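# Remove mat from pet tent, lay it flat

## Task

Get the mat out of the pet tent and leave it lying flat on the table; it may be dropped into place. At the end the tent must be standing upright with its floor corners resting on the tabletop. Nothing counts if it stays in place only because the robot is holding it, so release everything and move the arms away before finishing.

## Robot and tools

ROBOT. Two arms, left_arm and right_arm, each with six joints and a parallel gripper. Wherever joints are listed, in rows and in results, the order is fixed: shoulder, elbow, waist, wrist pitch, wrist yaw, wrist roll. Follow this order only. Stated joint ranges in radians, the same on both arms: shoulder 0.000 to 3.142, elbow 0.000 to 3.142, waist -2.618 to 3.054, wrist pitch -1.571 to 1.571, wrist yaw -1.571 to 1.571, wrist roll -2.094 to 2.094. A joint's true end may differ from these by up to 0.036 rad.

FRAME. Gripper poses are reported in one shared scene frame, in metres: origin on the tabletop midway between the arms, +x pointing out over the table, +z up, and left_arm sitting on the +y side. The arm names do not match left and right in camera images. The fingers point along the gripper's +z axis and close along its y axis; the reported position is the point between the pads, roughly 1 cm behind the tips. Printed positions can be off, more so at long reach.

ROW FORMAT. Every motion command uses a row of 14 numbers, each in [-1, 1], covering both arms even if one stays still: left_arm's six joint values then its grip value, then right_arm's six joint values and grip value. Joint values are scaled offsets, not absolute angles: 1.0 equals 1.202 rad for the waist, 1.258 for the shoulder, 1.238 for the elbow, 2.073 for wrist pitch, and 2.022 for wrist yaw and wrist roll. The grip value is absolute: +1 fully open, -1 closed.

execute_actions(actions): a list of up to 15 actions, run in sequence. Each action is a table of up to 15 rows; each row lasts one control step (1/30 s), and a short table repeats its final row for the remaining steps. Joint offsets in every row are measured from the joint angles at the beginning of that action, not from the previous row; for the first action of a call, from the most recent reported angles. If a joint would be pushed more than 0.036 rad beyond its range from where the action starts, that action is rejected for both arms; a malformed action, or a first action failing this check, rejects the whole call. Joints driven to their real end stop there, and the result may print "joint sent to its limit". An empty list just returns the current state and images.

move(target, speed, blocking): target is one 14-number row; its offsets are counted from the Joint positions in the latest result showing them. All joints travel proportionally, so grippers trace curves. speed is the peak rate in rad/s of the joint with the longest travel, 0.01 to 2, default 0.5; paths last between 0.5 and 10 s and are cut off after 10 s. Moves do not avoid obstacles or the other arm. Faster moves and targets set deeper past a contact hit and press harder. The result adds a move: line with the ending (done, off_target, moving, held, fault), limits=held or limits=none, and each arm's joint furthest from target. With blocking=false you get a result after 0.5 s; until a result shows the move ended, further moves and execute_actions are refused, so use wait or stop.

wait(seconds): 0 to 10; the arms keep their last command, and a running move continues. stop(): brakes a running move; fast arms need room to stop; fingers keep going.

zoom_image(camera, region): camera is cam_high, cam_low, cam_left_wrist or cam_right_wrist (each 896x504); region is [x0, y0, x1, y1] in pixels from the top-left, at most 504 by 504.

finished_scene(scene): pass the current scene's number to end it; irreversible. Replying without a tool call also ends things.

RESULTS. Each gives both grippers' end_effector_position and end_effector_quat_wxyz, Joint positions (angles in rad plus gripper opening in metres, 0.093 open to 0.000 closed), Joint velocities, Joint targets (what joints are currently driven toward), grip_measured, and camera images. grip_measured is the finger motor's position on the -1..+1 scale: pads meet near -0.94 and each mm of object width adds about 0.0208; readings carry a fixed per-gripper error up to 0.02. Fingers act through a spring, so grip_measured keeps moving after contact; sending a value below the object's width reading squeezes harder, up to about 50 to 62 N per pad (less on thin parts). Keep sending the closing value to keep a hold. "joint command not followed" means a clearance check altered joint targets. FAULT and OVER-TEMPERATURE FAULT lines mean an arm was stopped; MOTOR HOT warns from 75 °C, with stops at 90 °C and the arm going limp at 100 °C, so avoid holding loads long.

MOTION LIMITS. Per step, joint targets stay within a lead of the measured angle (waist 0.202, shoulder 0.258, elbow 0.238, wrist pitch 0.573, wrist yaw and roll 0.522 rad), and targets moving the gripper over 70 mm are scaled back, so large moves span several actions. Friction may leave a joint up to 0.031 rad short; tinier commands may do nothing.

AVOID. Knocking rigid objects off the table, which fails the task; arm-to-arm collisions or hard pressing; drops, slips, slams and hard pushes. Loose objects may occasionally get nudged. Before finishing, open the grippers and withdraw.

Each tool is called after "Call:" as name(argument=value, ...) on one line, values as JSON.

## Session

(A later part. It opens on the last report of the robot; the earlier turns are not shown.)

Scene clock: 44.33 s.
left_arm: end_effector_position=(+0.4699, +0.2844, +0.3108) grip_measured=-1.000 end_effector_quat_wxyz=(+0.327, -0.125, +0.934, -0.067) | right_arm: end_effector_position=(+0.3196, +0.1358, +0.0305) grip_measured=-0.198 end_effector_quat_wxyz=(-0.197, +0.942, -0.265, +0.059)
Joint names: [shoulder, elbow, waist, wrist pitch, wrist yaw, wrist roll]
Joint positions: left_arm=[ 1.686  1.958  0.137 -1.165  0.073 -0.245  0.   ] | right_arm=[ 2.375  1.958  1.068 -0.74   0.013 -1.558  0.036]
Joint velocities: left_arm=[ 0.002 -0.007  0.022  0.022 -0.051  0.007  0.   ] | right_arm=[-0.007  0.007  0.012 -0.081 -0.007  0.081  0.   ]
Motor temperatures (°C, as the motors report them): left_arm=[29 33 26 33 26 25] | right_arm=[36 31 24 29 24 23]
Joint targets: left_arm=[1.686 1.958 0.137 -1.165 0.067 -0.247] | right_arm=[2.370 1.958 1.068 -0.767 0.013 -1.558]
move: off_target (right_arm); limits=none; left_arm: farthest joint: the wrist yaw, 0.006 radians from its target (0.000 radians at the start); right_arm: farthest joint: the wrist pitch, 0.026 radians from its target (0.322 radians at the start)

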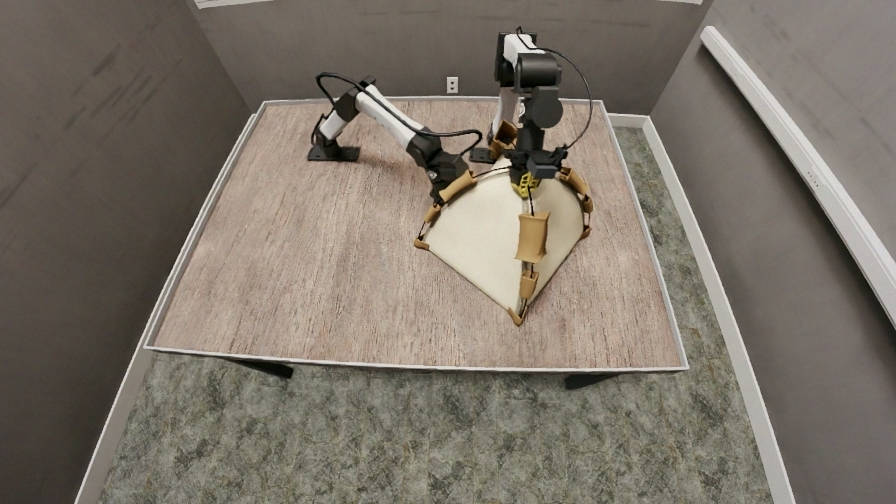

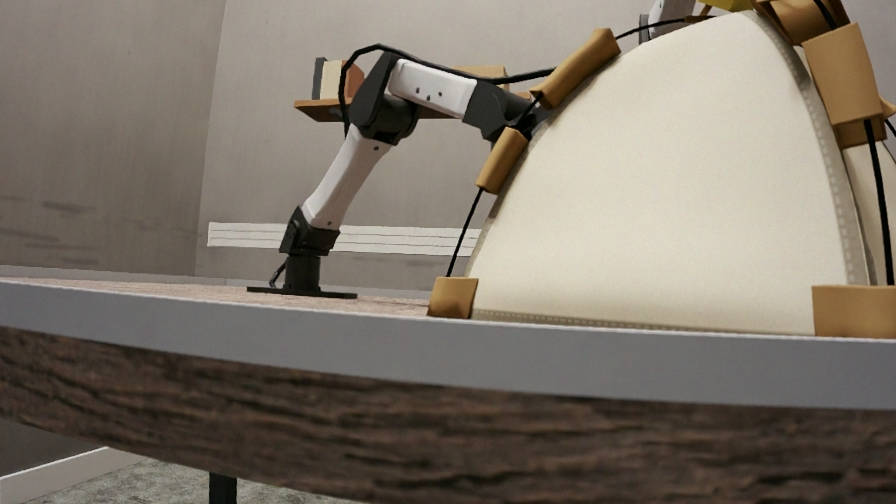

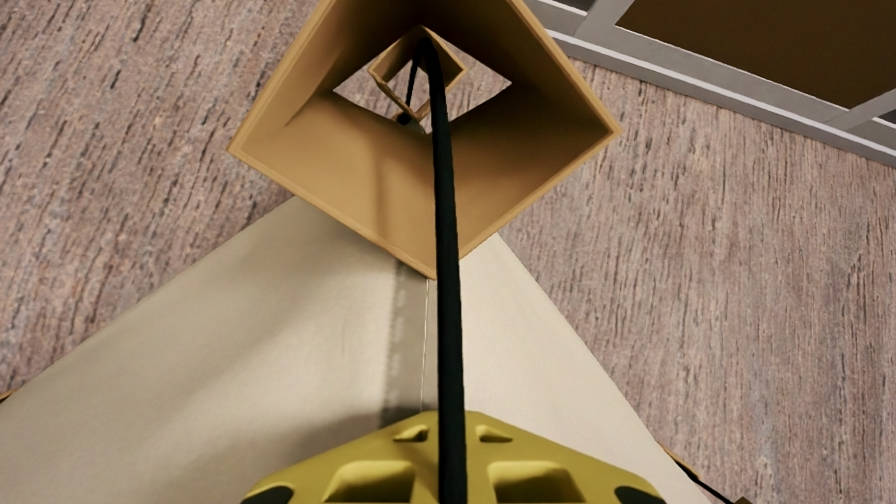

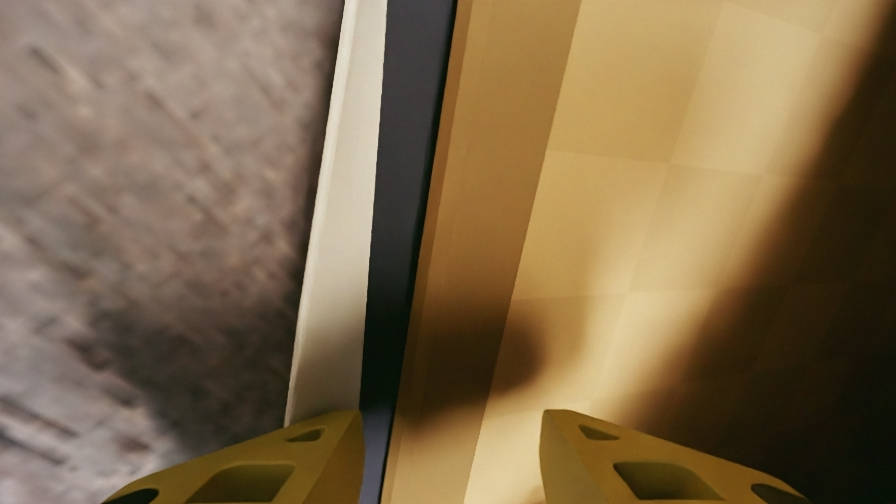

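Tip is in the gap. Press down, then scoop.

Call:
move(target=[0,0,0,0,0,0,-1,0.04,0,0,0,0,0,-0.2], speed=0.08)

Call:
move(target=[0,0,0,0,0,0,-1,0.08,0,0,0.13,0,0,-0.2], speed=0.12)

Scene clock: 47.17 s.
left_arm: end_effector_position=(+0.4699, +0.2836, +0.3108) grip_measured=-1.000 end_effector_quat_wxyz=(+0.327, -0.124, +0.934, -0.069) | right_arm: end_effector_position=(+0.3192, +0.1352, +0.0205) grip_measured=-0.198 end_effector_quat_wxyz=(-0.190, +0.943, -0.266, +0.057)
Joint names: [shoulder, elbow, waist, wrist pitch, wrist yaw, wrist roll]
Joint positions: left_arm=[ 1.686  1.958  0.137 -1.165  0.078 -0.244  0.   ] | right_arm=[ 2.394  1.958  1.068 -0.735  0.013 -1.558  0.036]
Joint velocities: left_arm=[ 0.007 -0.027 -0.007  0.066 -0.037  0.022  0.   ] | right_arm=[ 0.002 -0.017  0.002  0.022  0.022  0.007 -0.   ]
Motor temperatures (°C, as the motors report them): left_arm=[30 33 26 33 26 25] | right_arm=[37 31 24 29 24 23]
Joint targets: left_arm=[1.686 1.958 0.137 -1.165 0.073 -0.245] | right_arm=[2.425 1.958 1.068 -0.740 0.013 -1.558]
move: off_target (right_arm); limits=none; left_arm: farthest joint: the wrist yaw, 0.005 radians from its target (0.000 radians at the start); right_arm: farthest joint: the shoulder, 0.031 radians from its target (0.051 radians at the start)

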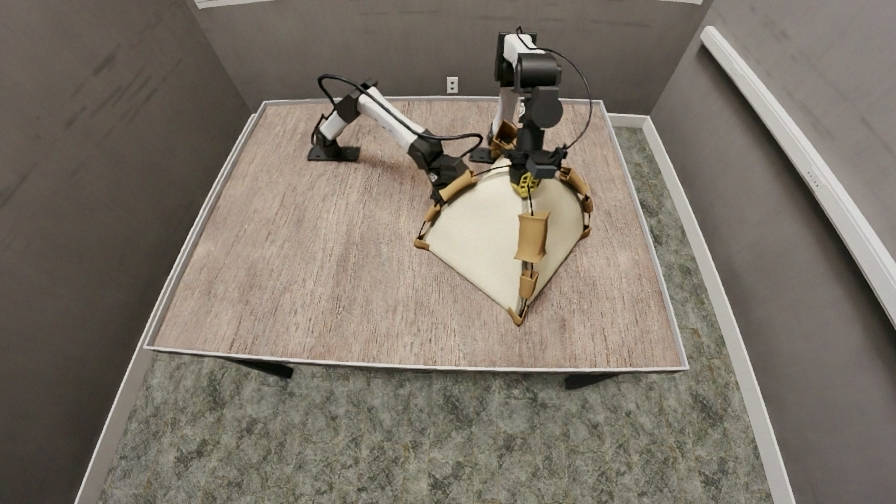

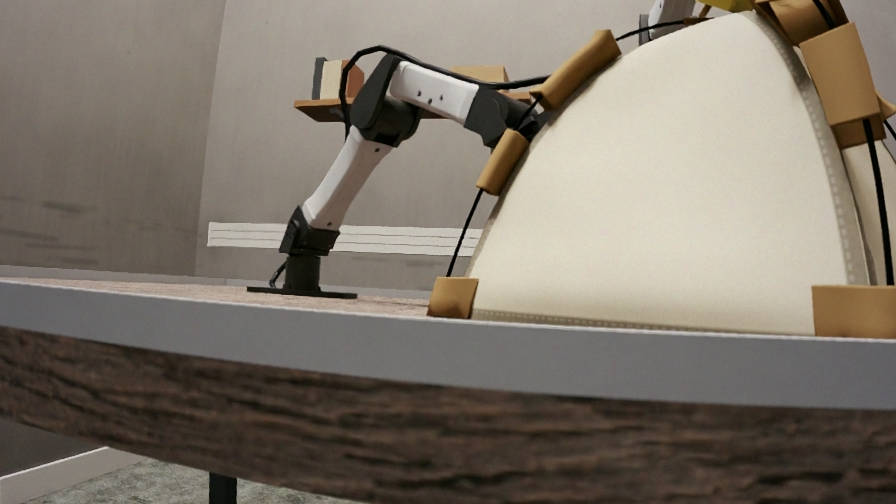

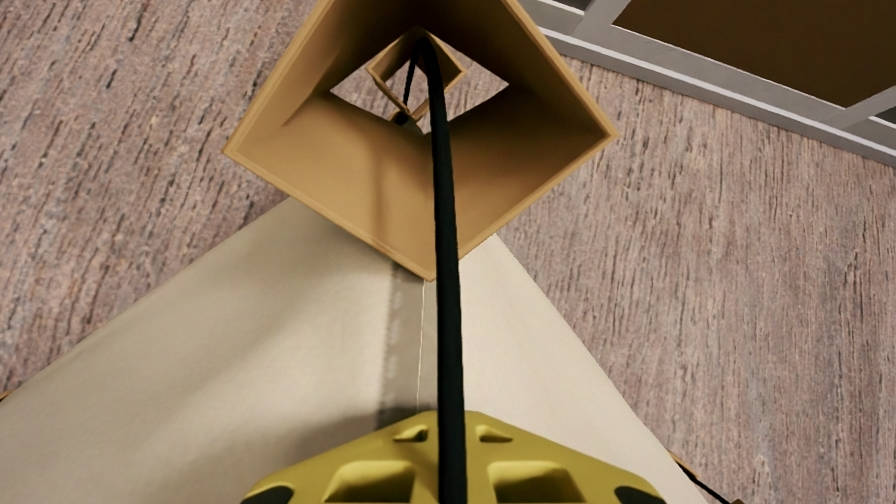

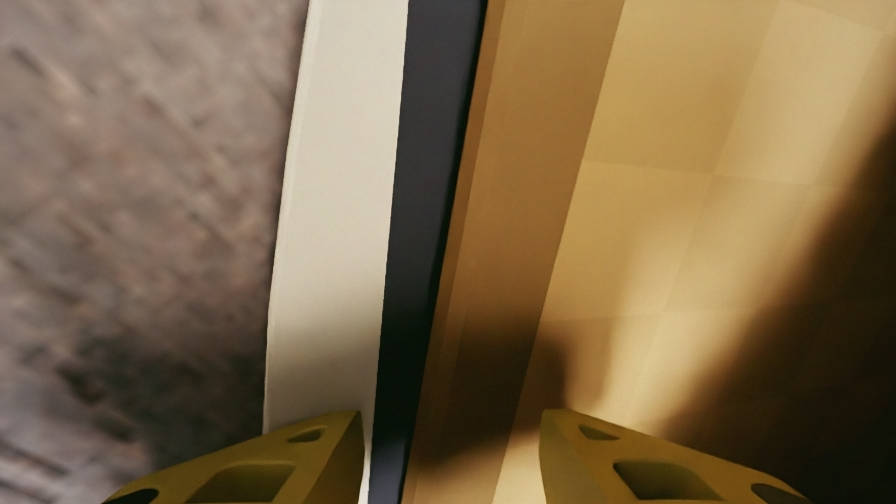

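Scene clock: 50.50 s.
left_arm: end_effector_position=(+0.4699, +0.2831, +0.3109) grip_measured=-1.000 end_effector_quat_wxyz=(+0.327, -0.123, +0.934, -0.070) | right_arm: end_effector_position=(+0.3460, +0.1804, +0.0227) grip_measured=-0.198 end_effector_quat_wxyz=(-0.292, +0.917, -0.259, +0.084)
Joint names: [shoulder, elbow, waist, wrist pitch, wrist yaw, wrist roll]
Joint positions: left_arm=[ 1.686  1.958  0.137 -1.165  0.08  -0.244  0.   ] | right_arm=[ 2.447  1.958  1.068 -0.463  0.013 -1.558  0.036]
Joint velocities: left_arm=[-0.007 -0.007  0.002 -0.066  0.007  0.022  0.   ] | right_arm=[-0.012  0.022 -0.027 -0.022  0.007  0.037  0.   ]
Motor temperatures (°C, as the motors report them): left_arm=[30 33 26 33 26 25] | right_arm=[38 31 24 29 24 23]
Joint targets: left_arm=[1.686 1.958 0.137 -1.165 0.077 -0.244] | right_arm=[2.495 1.958 1.068 -0.466 0.013 -1.558]
move: off_target (right_arm); limits=none; left_arm: farthest joint: the wrist yaw, 0.002 radians from its target (0.000 radians at the start); right_arm: farthest joint: the shoulder, 0.048 radians from its target (0.101 radians at the start)

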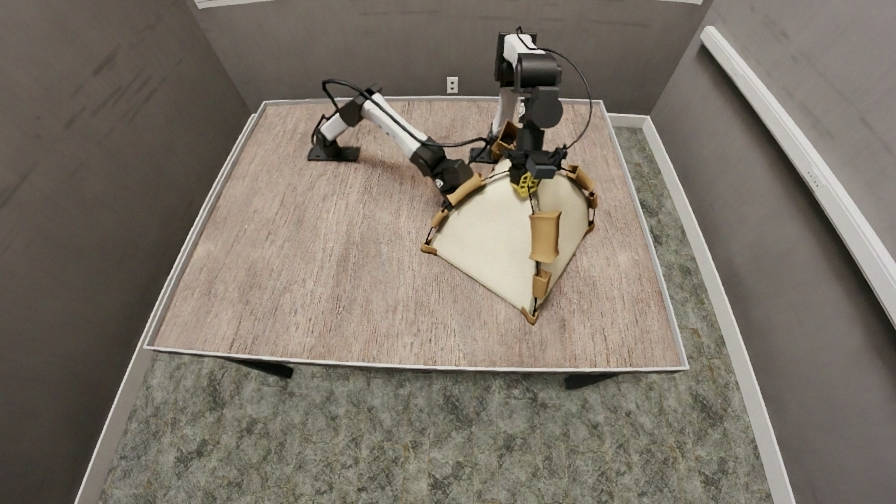

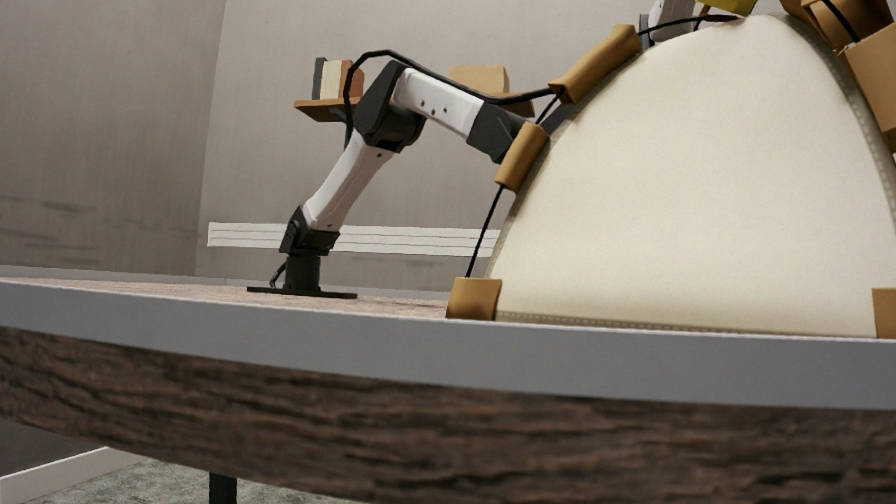

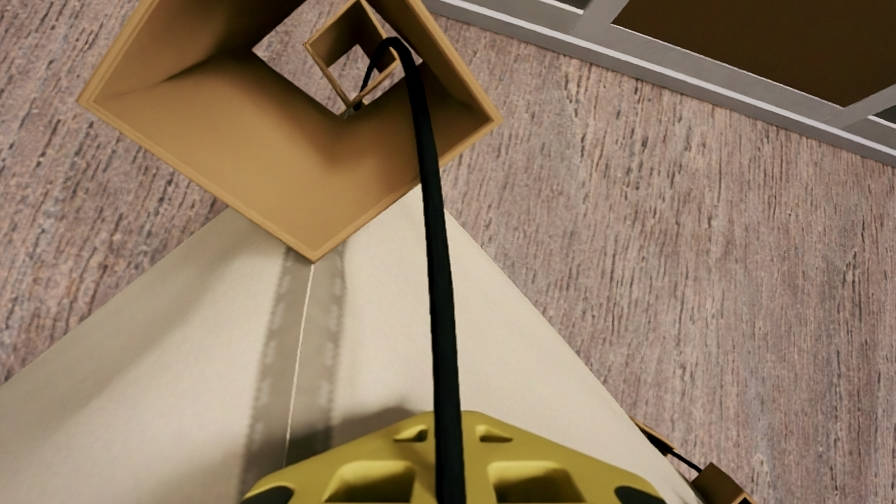

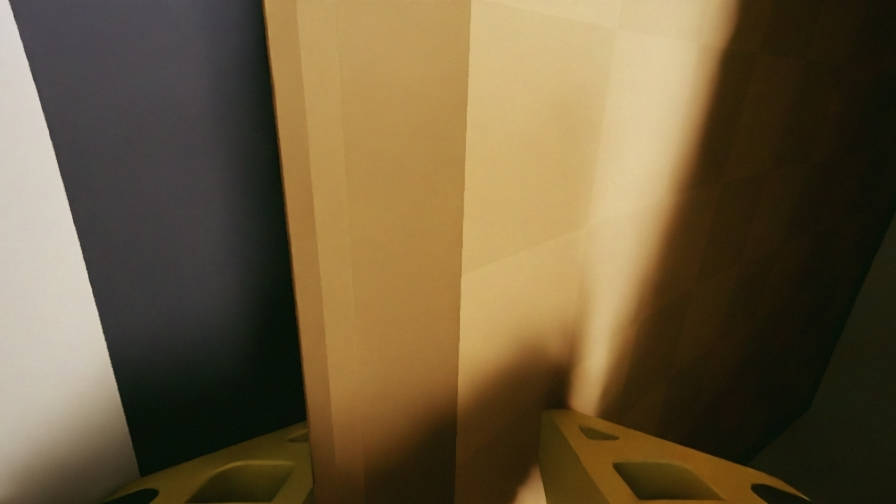

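Under the edge; a bit further, then close and lift.

Call:
move(target=[0,0,0,0,0,0,-1,0.045,0,0,0.07,0,0,-0.2], speed=0.12)

Call:
move(target=[0,0,0,0,0,0,-1,0,0,0,0,0,0,-1])

Call:
move(target=[0,0,0,0,0,0,-1,-0.35,-0.5,0,0.15,0,0,-1], speed=0.35)

Scene clock: 54.73 s.
left_arm: end_effector_position=(+0.4699, +0.2831, +0.3109) grip_measured=-1.000 end_effector_quat_wxyz=(+0.327, -0.123, +0.934, -0.070) | right_arm: end_effector_position=(+0.3576, +0.2001, +0.0257) grip_measured=-0.198 end_effector_quat_wxyz=(-0.340, +0.900, -0.254, +0.097)
Joint names: [shoulder, elbow, waist, wrist pitch, wrist yaw, wrist roll]
Joint positions: left_arm=[ 1.686  1.958  0.137 -1.165  0.08  -0.244  0.   ] | right_arm=[ 2.476  1.958  1.068 -0.33   0.013 -1.558  0.036]
Joint velocities: left_arm=[ 0.002 -0.007  0.027  0.007 -0.037 -0.095  0.   ] | right_arm=[ 0.007 -0.012 -0.007  0.037  0.037  0.037 -0.001]
Motor temperatures (°C, as the motors report them): left_arm=[30 33 26 33 26 25] | right_arm=[39 31 24 30 24 23]
Joint targets: left_arm=[1.686 1.958 0.137 -1.165 0.080 -0.244] | right_arm=[2.504 1.958 1.068 -0.318 0.013 -1.558]
move: off_target (right_arm); limits=none; left_arm: farthest joint: the waist, 0.000 radians from its target (0.000 radians at the start); right_arm: farthest joint: the shoulder, 0.028 radians from its target (0.056 radians at the start)

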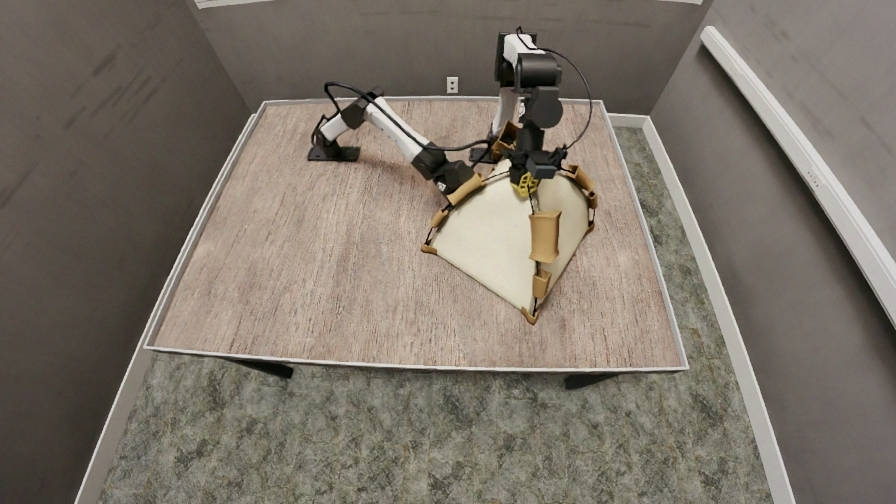

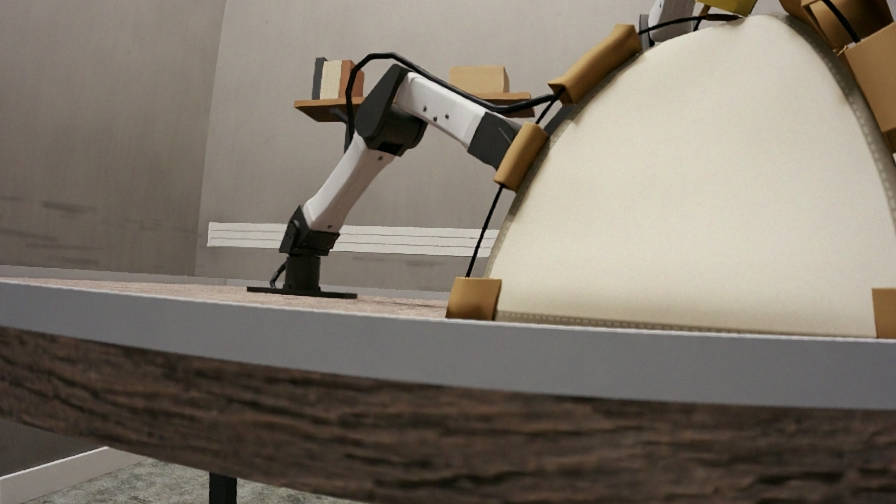

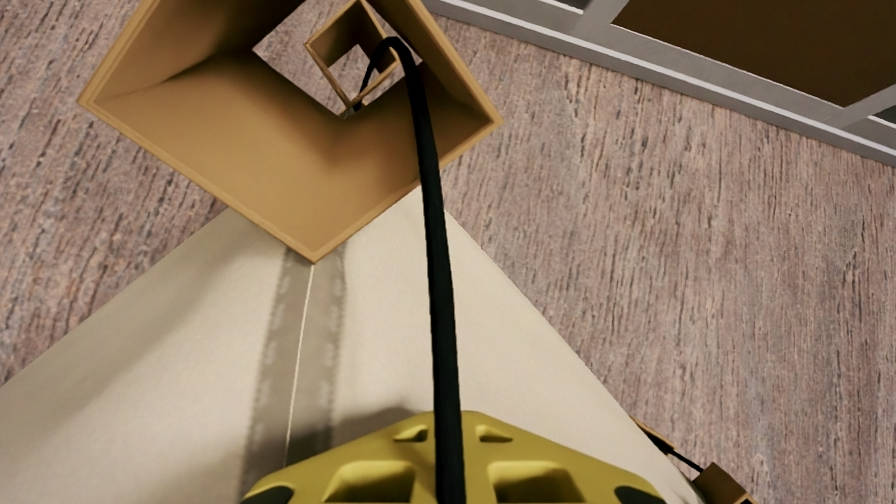

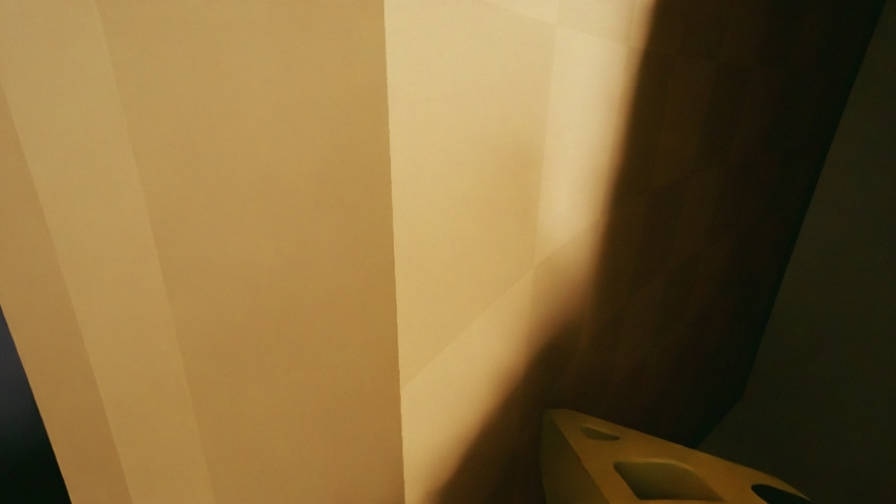

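Scene clock: 55.23 s.
left_arm: end_effector_position=(+0.4699, +0.2831, +0.3109) grip_measured=-1.000 end_effector_quat_wxyz=(+0.327, -0.123, +0.934, -0.070) | right_arm: end_effector_position=(+0.3593, +0.2031, +0.0325) grip_measured=-0.956 end_effector_quat_wxyz=(-0.351, +0.896, -0.253, +0.100)
Joint names: [shoulder, elbow, waist, wrist pitch, wrist yaw, wrist roll]
Joint positions: left_arm=[ 1.686  1.958  0.137 -1.165  0.08  -0.244  0.   ] | right_arm=[ 2.469  1.958  1.068 -0.313  0.013 -1.558  0.   ]
Joint velocities: left_arm=[ 0.002 -0.002 -0.012 -0.037 -0.022 -0.095  0.   ] | right_arm=[-0.017 -0.022  0.022 -0.066 -0.007  0.022  0.   ]
Motor temperatures (°C, as the motors report them): left_arm=[30 33 26 33 26 25] | right_arm=[39 31 24 30 24 23]
Joint targets: left_arm=[1.686 1.958 0.137 -1.165 0.080 -0.244] | right_arm=[2.476 1.958 1.068 -0.329 0.013 -1.558]
move: done; limits=none; left_arm: farthest joint: the waist, 0.000 radians from its target (0.000 radians at the start); right_arm: farthest joint: the wrist pitch, 0.017 radians from its target (0.000 radians at the start)

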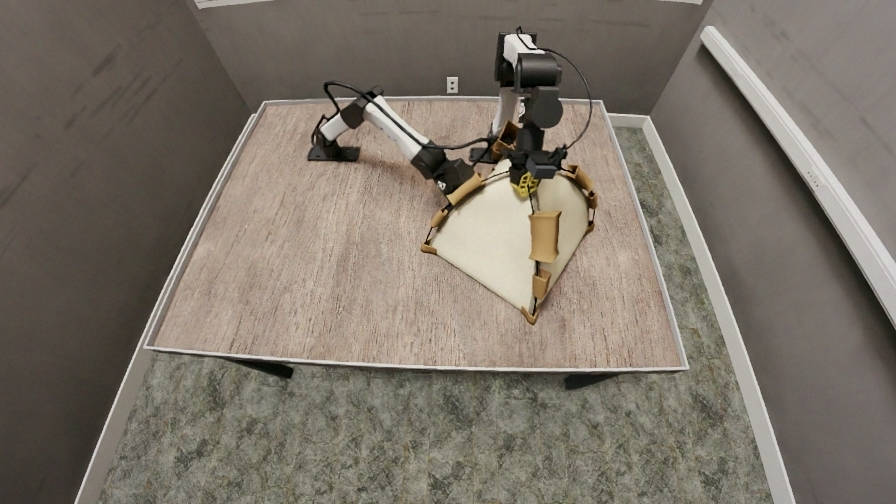

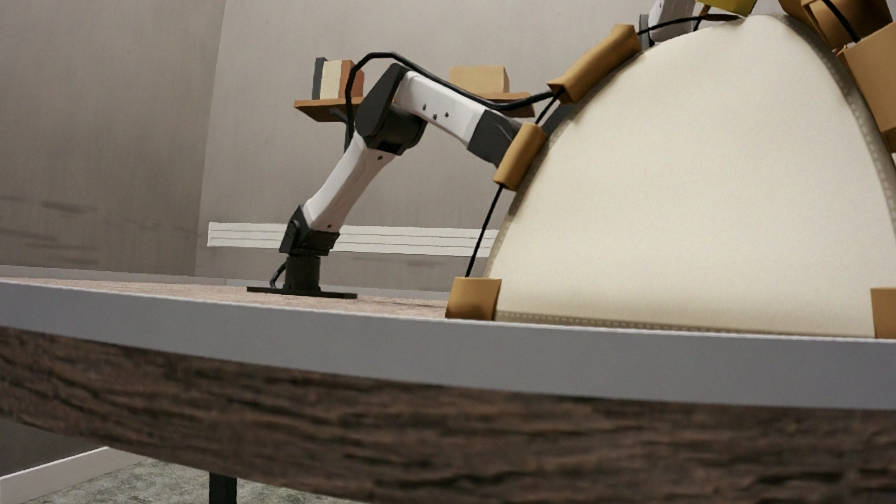

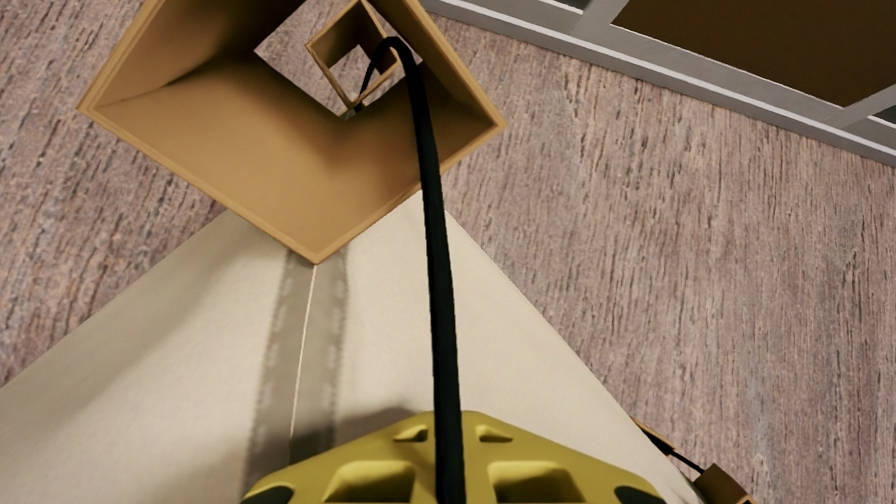

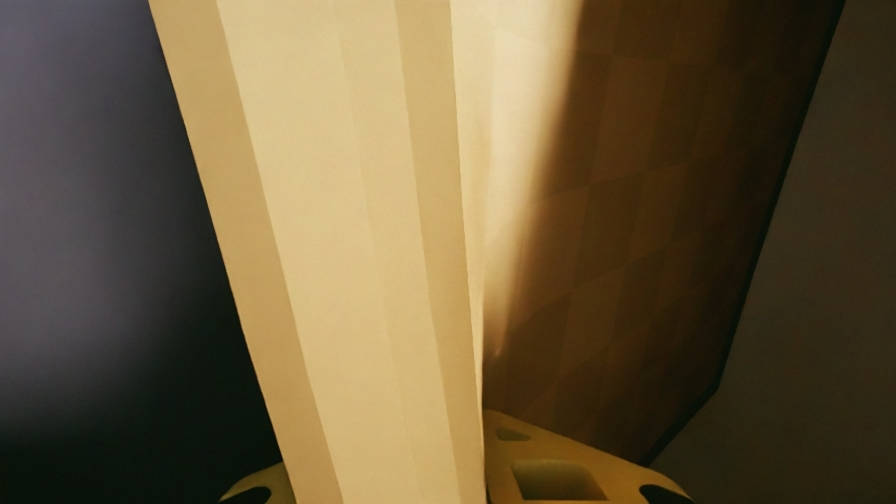

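Scene clock: 57.57 s.
left_arm: end_effector_position=(+0.4689, +0.2821, +0.3131) grip_measured=-1.000 end_effector_quat_wxyz=(+0.329, -0.122, +0.934, -0.073) | right_arm: end_effector_position=(+0.3196, +0.1358, +0.0854) grip_measured=-0.956 end_effector_quat_wxyz=(-0.411, +0.870, -0.247, +0.115)
Joint names: [shoulder, elbow, waist, wrist pitch, wrist yaw, wrist roll]
Joint positions: left_arm=[ 1.681  1.958  0.137 -1.165  0.086 -0.244  0.   ] | right_arm=[ 2.048  1.362  1.068 -0.003  0.013 -1.558  0.   ]
Joint velocities: left_arm=[-0.012 -0.002 -0.002 -0.022 -0.007 -0.022  0.   ] | right_arm=[-0.002 -0.017 -0.007 -0.022  0.022 -0.095  0.   ]
Motor temperatures (°C, as the motors report them): left_arm=[30 34 26 33 26 25] | right_arm=[40 31 24 30 24 23]
Joint targets: left_arm=[1.686 1.958 0.137 -1.165 0.080 -0.244] | right_arm=[2.028 1.339 1.068 -0.003 0.013 -1.558]
move: off_target (right_arm); limits=none; left_arm: farthest joint: the wrist yaw, 0.006 radians from its target (0.000 radians at the start); right_arm: farthest joint: the elbow, 0.023 radians from its target (0.619 radians at the start)

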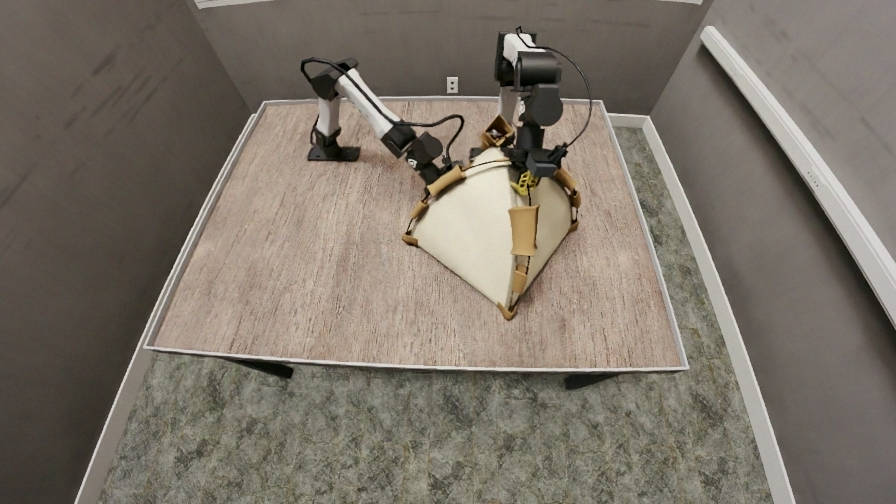

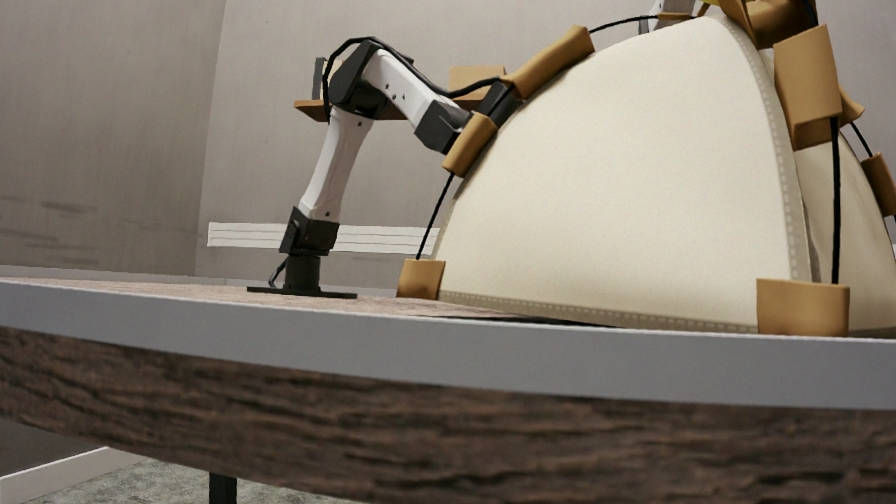

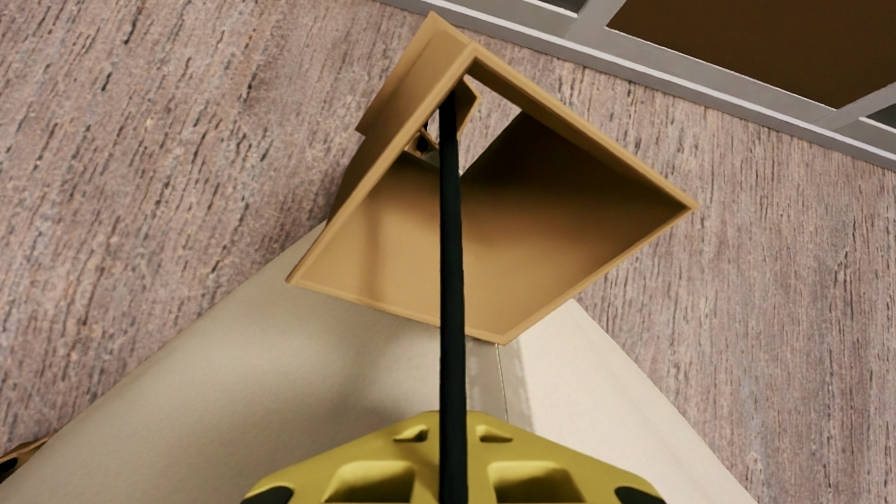

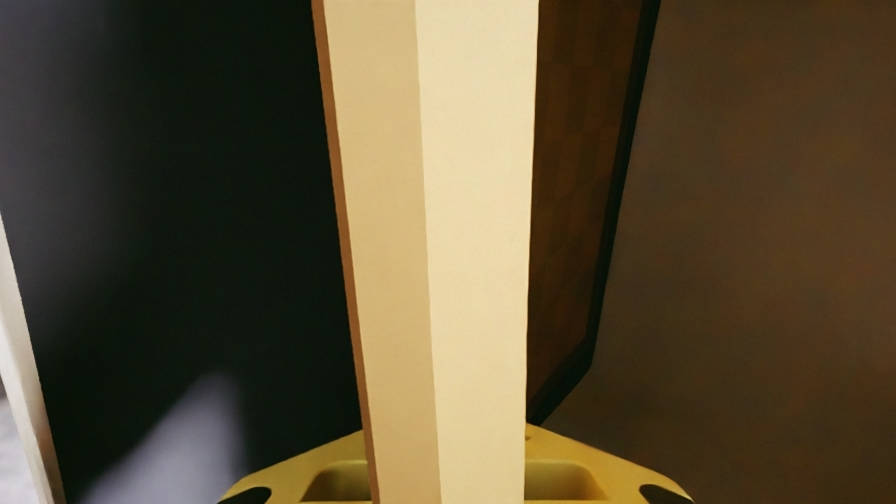

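Call:
execute_actions(actions=[])

Scene clock: 71.20 s.
left_arm: end_effector_position=(+0.4689, +0.2821, +0.3131) grip_measured=-1.000 end_effector_quat_wxyz=(+0.329, -0.122, +0.934, -0.073) | right_arm: end_effector_position=(+0.3197, +0.1359, +0.0854) grip_measured=-0.956 end_effector_quat_wxyz=(-0.411, +0.870, -0.247, +0.115)
Joint names: [shoulder, elbow, waist, wrist pitch, wrist yaw, wrist roll]
Joint positions: left_arm=[ 1.681  1.958  0.137 -1.165  0.086 -0.244  0.   ] | right_arm=[ 2.048  1.362  1.068 -0.003  0.013 -1.558  0.   ]
Joint velocities: left_arm=[-0.002  0.002 -0.022  0.022  0.007  0.037  0.   ] | right_arm=[-0.007  0.002  0.002 -0.022 -0.007 -0.022  0.   ]
Motor temperatures (°C, as the motors report them): left_arm=[31 34 26 34 26 25] | right_arm=[43 31 24 31 24 23]
Joint targets: left_arm=[1.686 1.958 0.137 -1.165 0.080 -0.244] | right_arm=[2.028 1.339 1.068 -0.003 0.013 -1.558]

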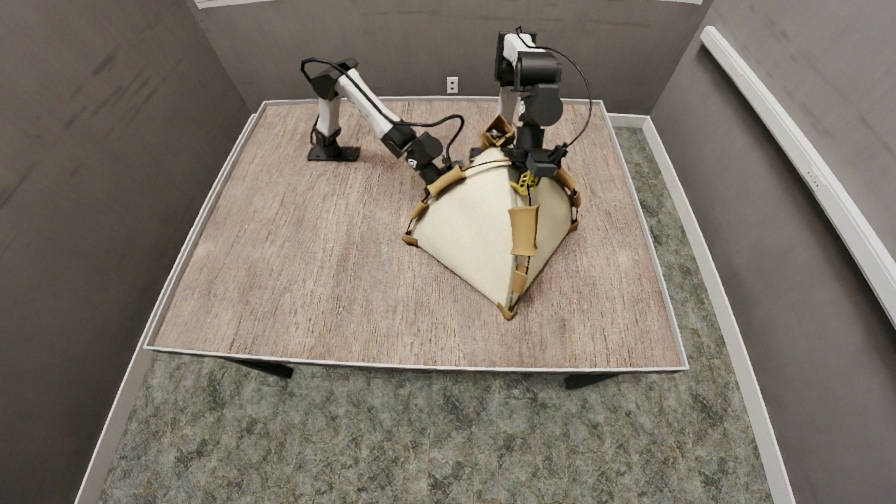

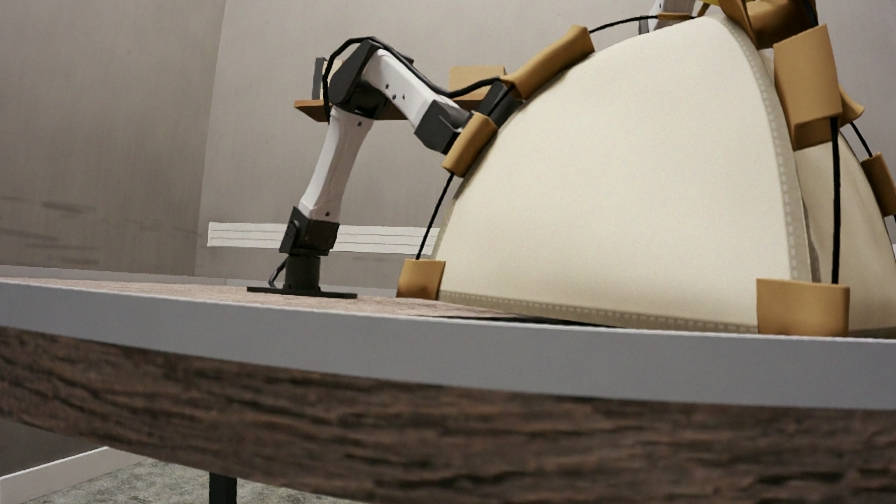

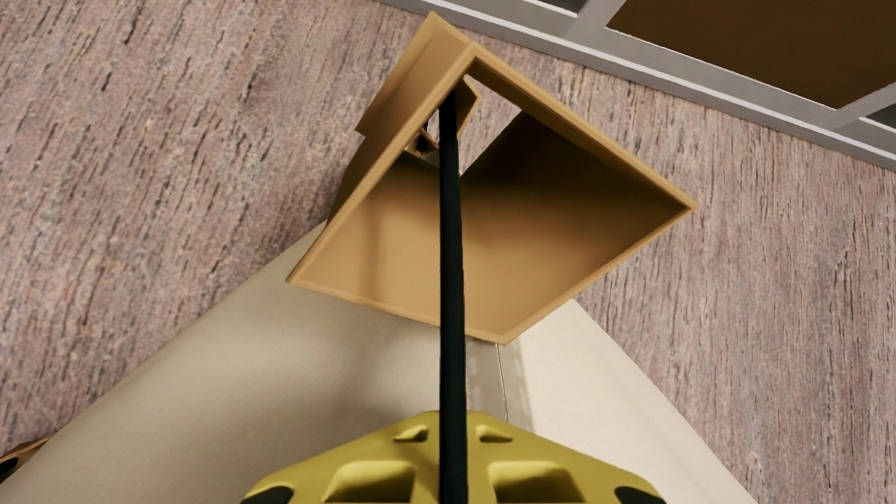

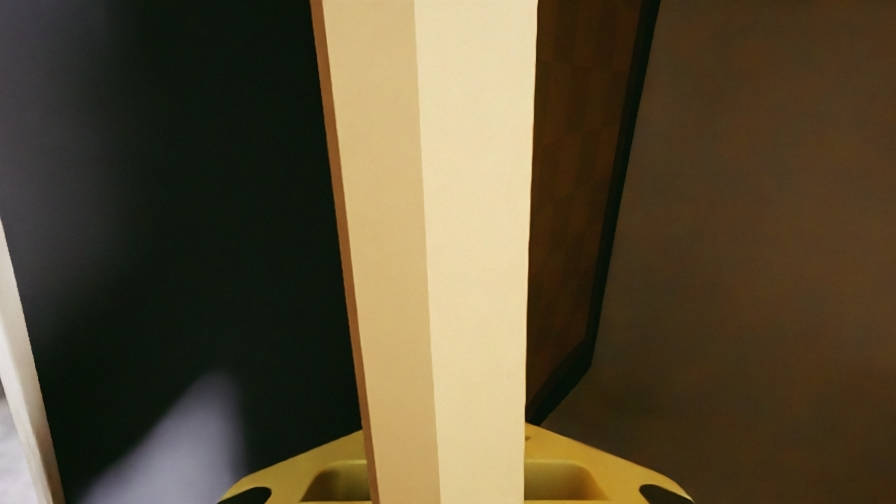

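Call:
move(target=[0,0,0,0,0,0,-1,-0.2,-0.36,0.03,0.1,0,0,-1], speed=0.25)

Scene clock: 76.93 s.
left_arm: end_effector_position=(+0.4664, +0.2798, +0.3143) grip_measured=-1.000 end_effector_quat_wxyz=(+0.327, -0.120, +0.934, -0.079) | right_arm: end_effector_position=(+0.2752, +0.0726, +0.0724) grip_measured=-0.956 end_effector_quat_wxyz=(-0.423, +0.866, -0.240, +0.120)
Joint names: [shoulder, elbow, waist, wrist pitch, wrist yaw, wrist roll]
Joint positions: left_arm=[ 1.675  1.958  0.137 -1.173  0.099 -0.244  0.   ] | right_arm=[ 1.815  0.945  1.085  0.209  0.025 -1.558  0.   ]
Joint velocities: left_arm=[ 0.002  0.012 -0.012  0.081 -0.022  0.007  0.   ] | right_arm=[-0.007 -0.007 -0.002 -0.037  0.022 -0.051  0.   ]
Motor temperatures (°C, as the motors report them): left_arm=[31 34 26 34 26 25] | right_arm=[44 31 24 32 24 23]
Joint targets: left_arm=[1.681 1.958 0.137 -1.165 0.086 -0.244] | right_arm=[1.796 0.917 1.104 0.205 0.013 -1.558]
move: off_target (right_arm); limits=none; left_arm: farthest joint: the wrist yaw, 0.013 radians from its target (0.000 radians at the start); right_arm: farthest joint: the elbow, 0.029 radians from its target (0.446 radians at the start)

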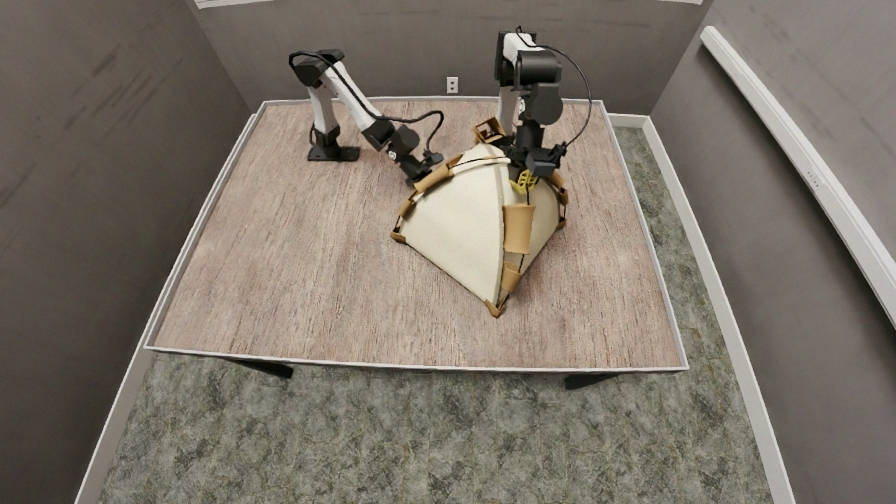

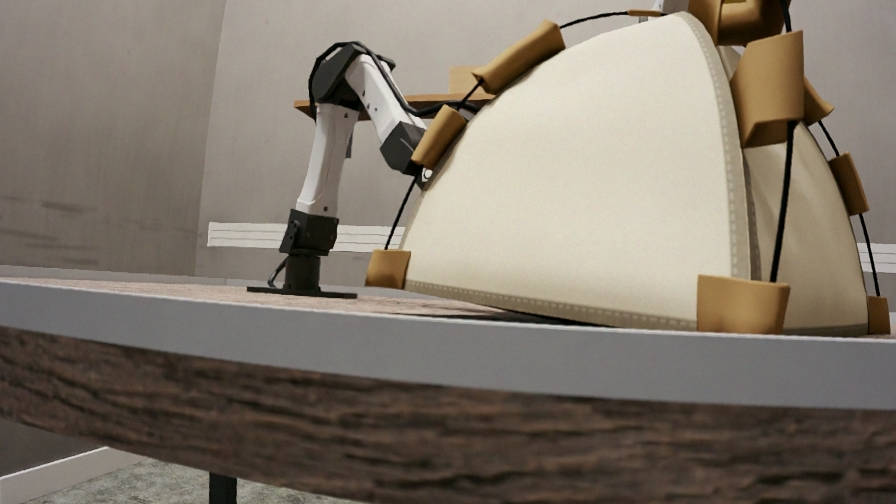

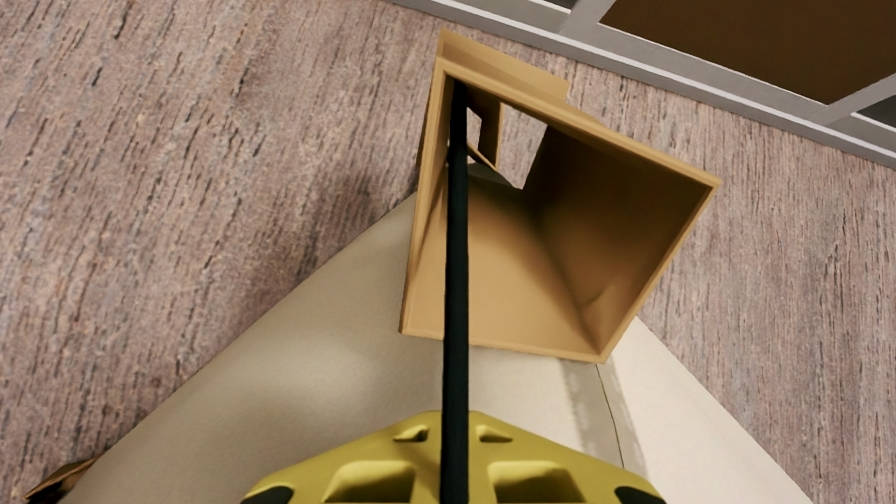

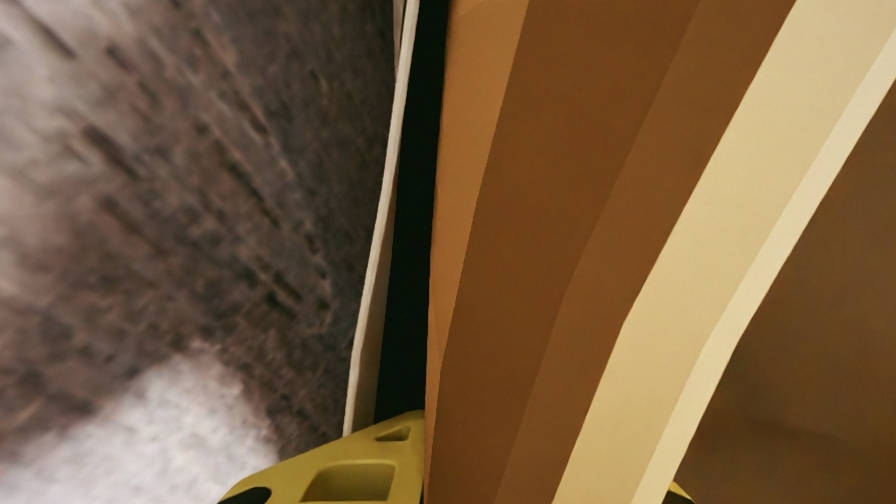

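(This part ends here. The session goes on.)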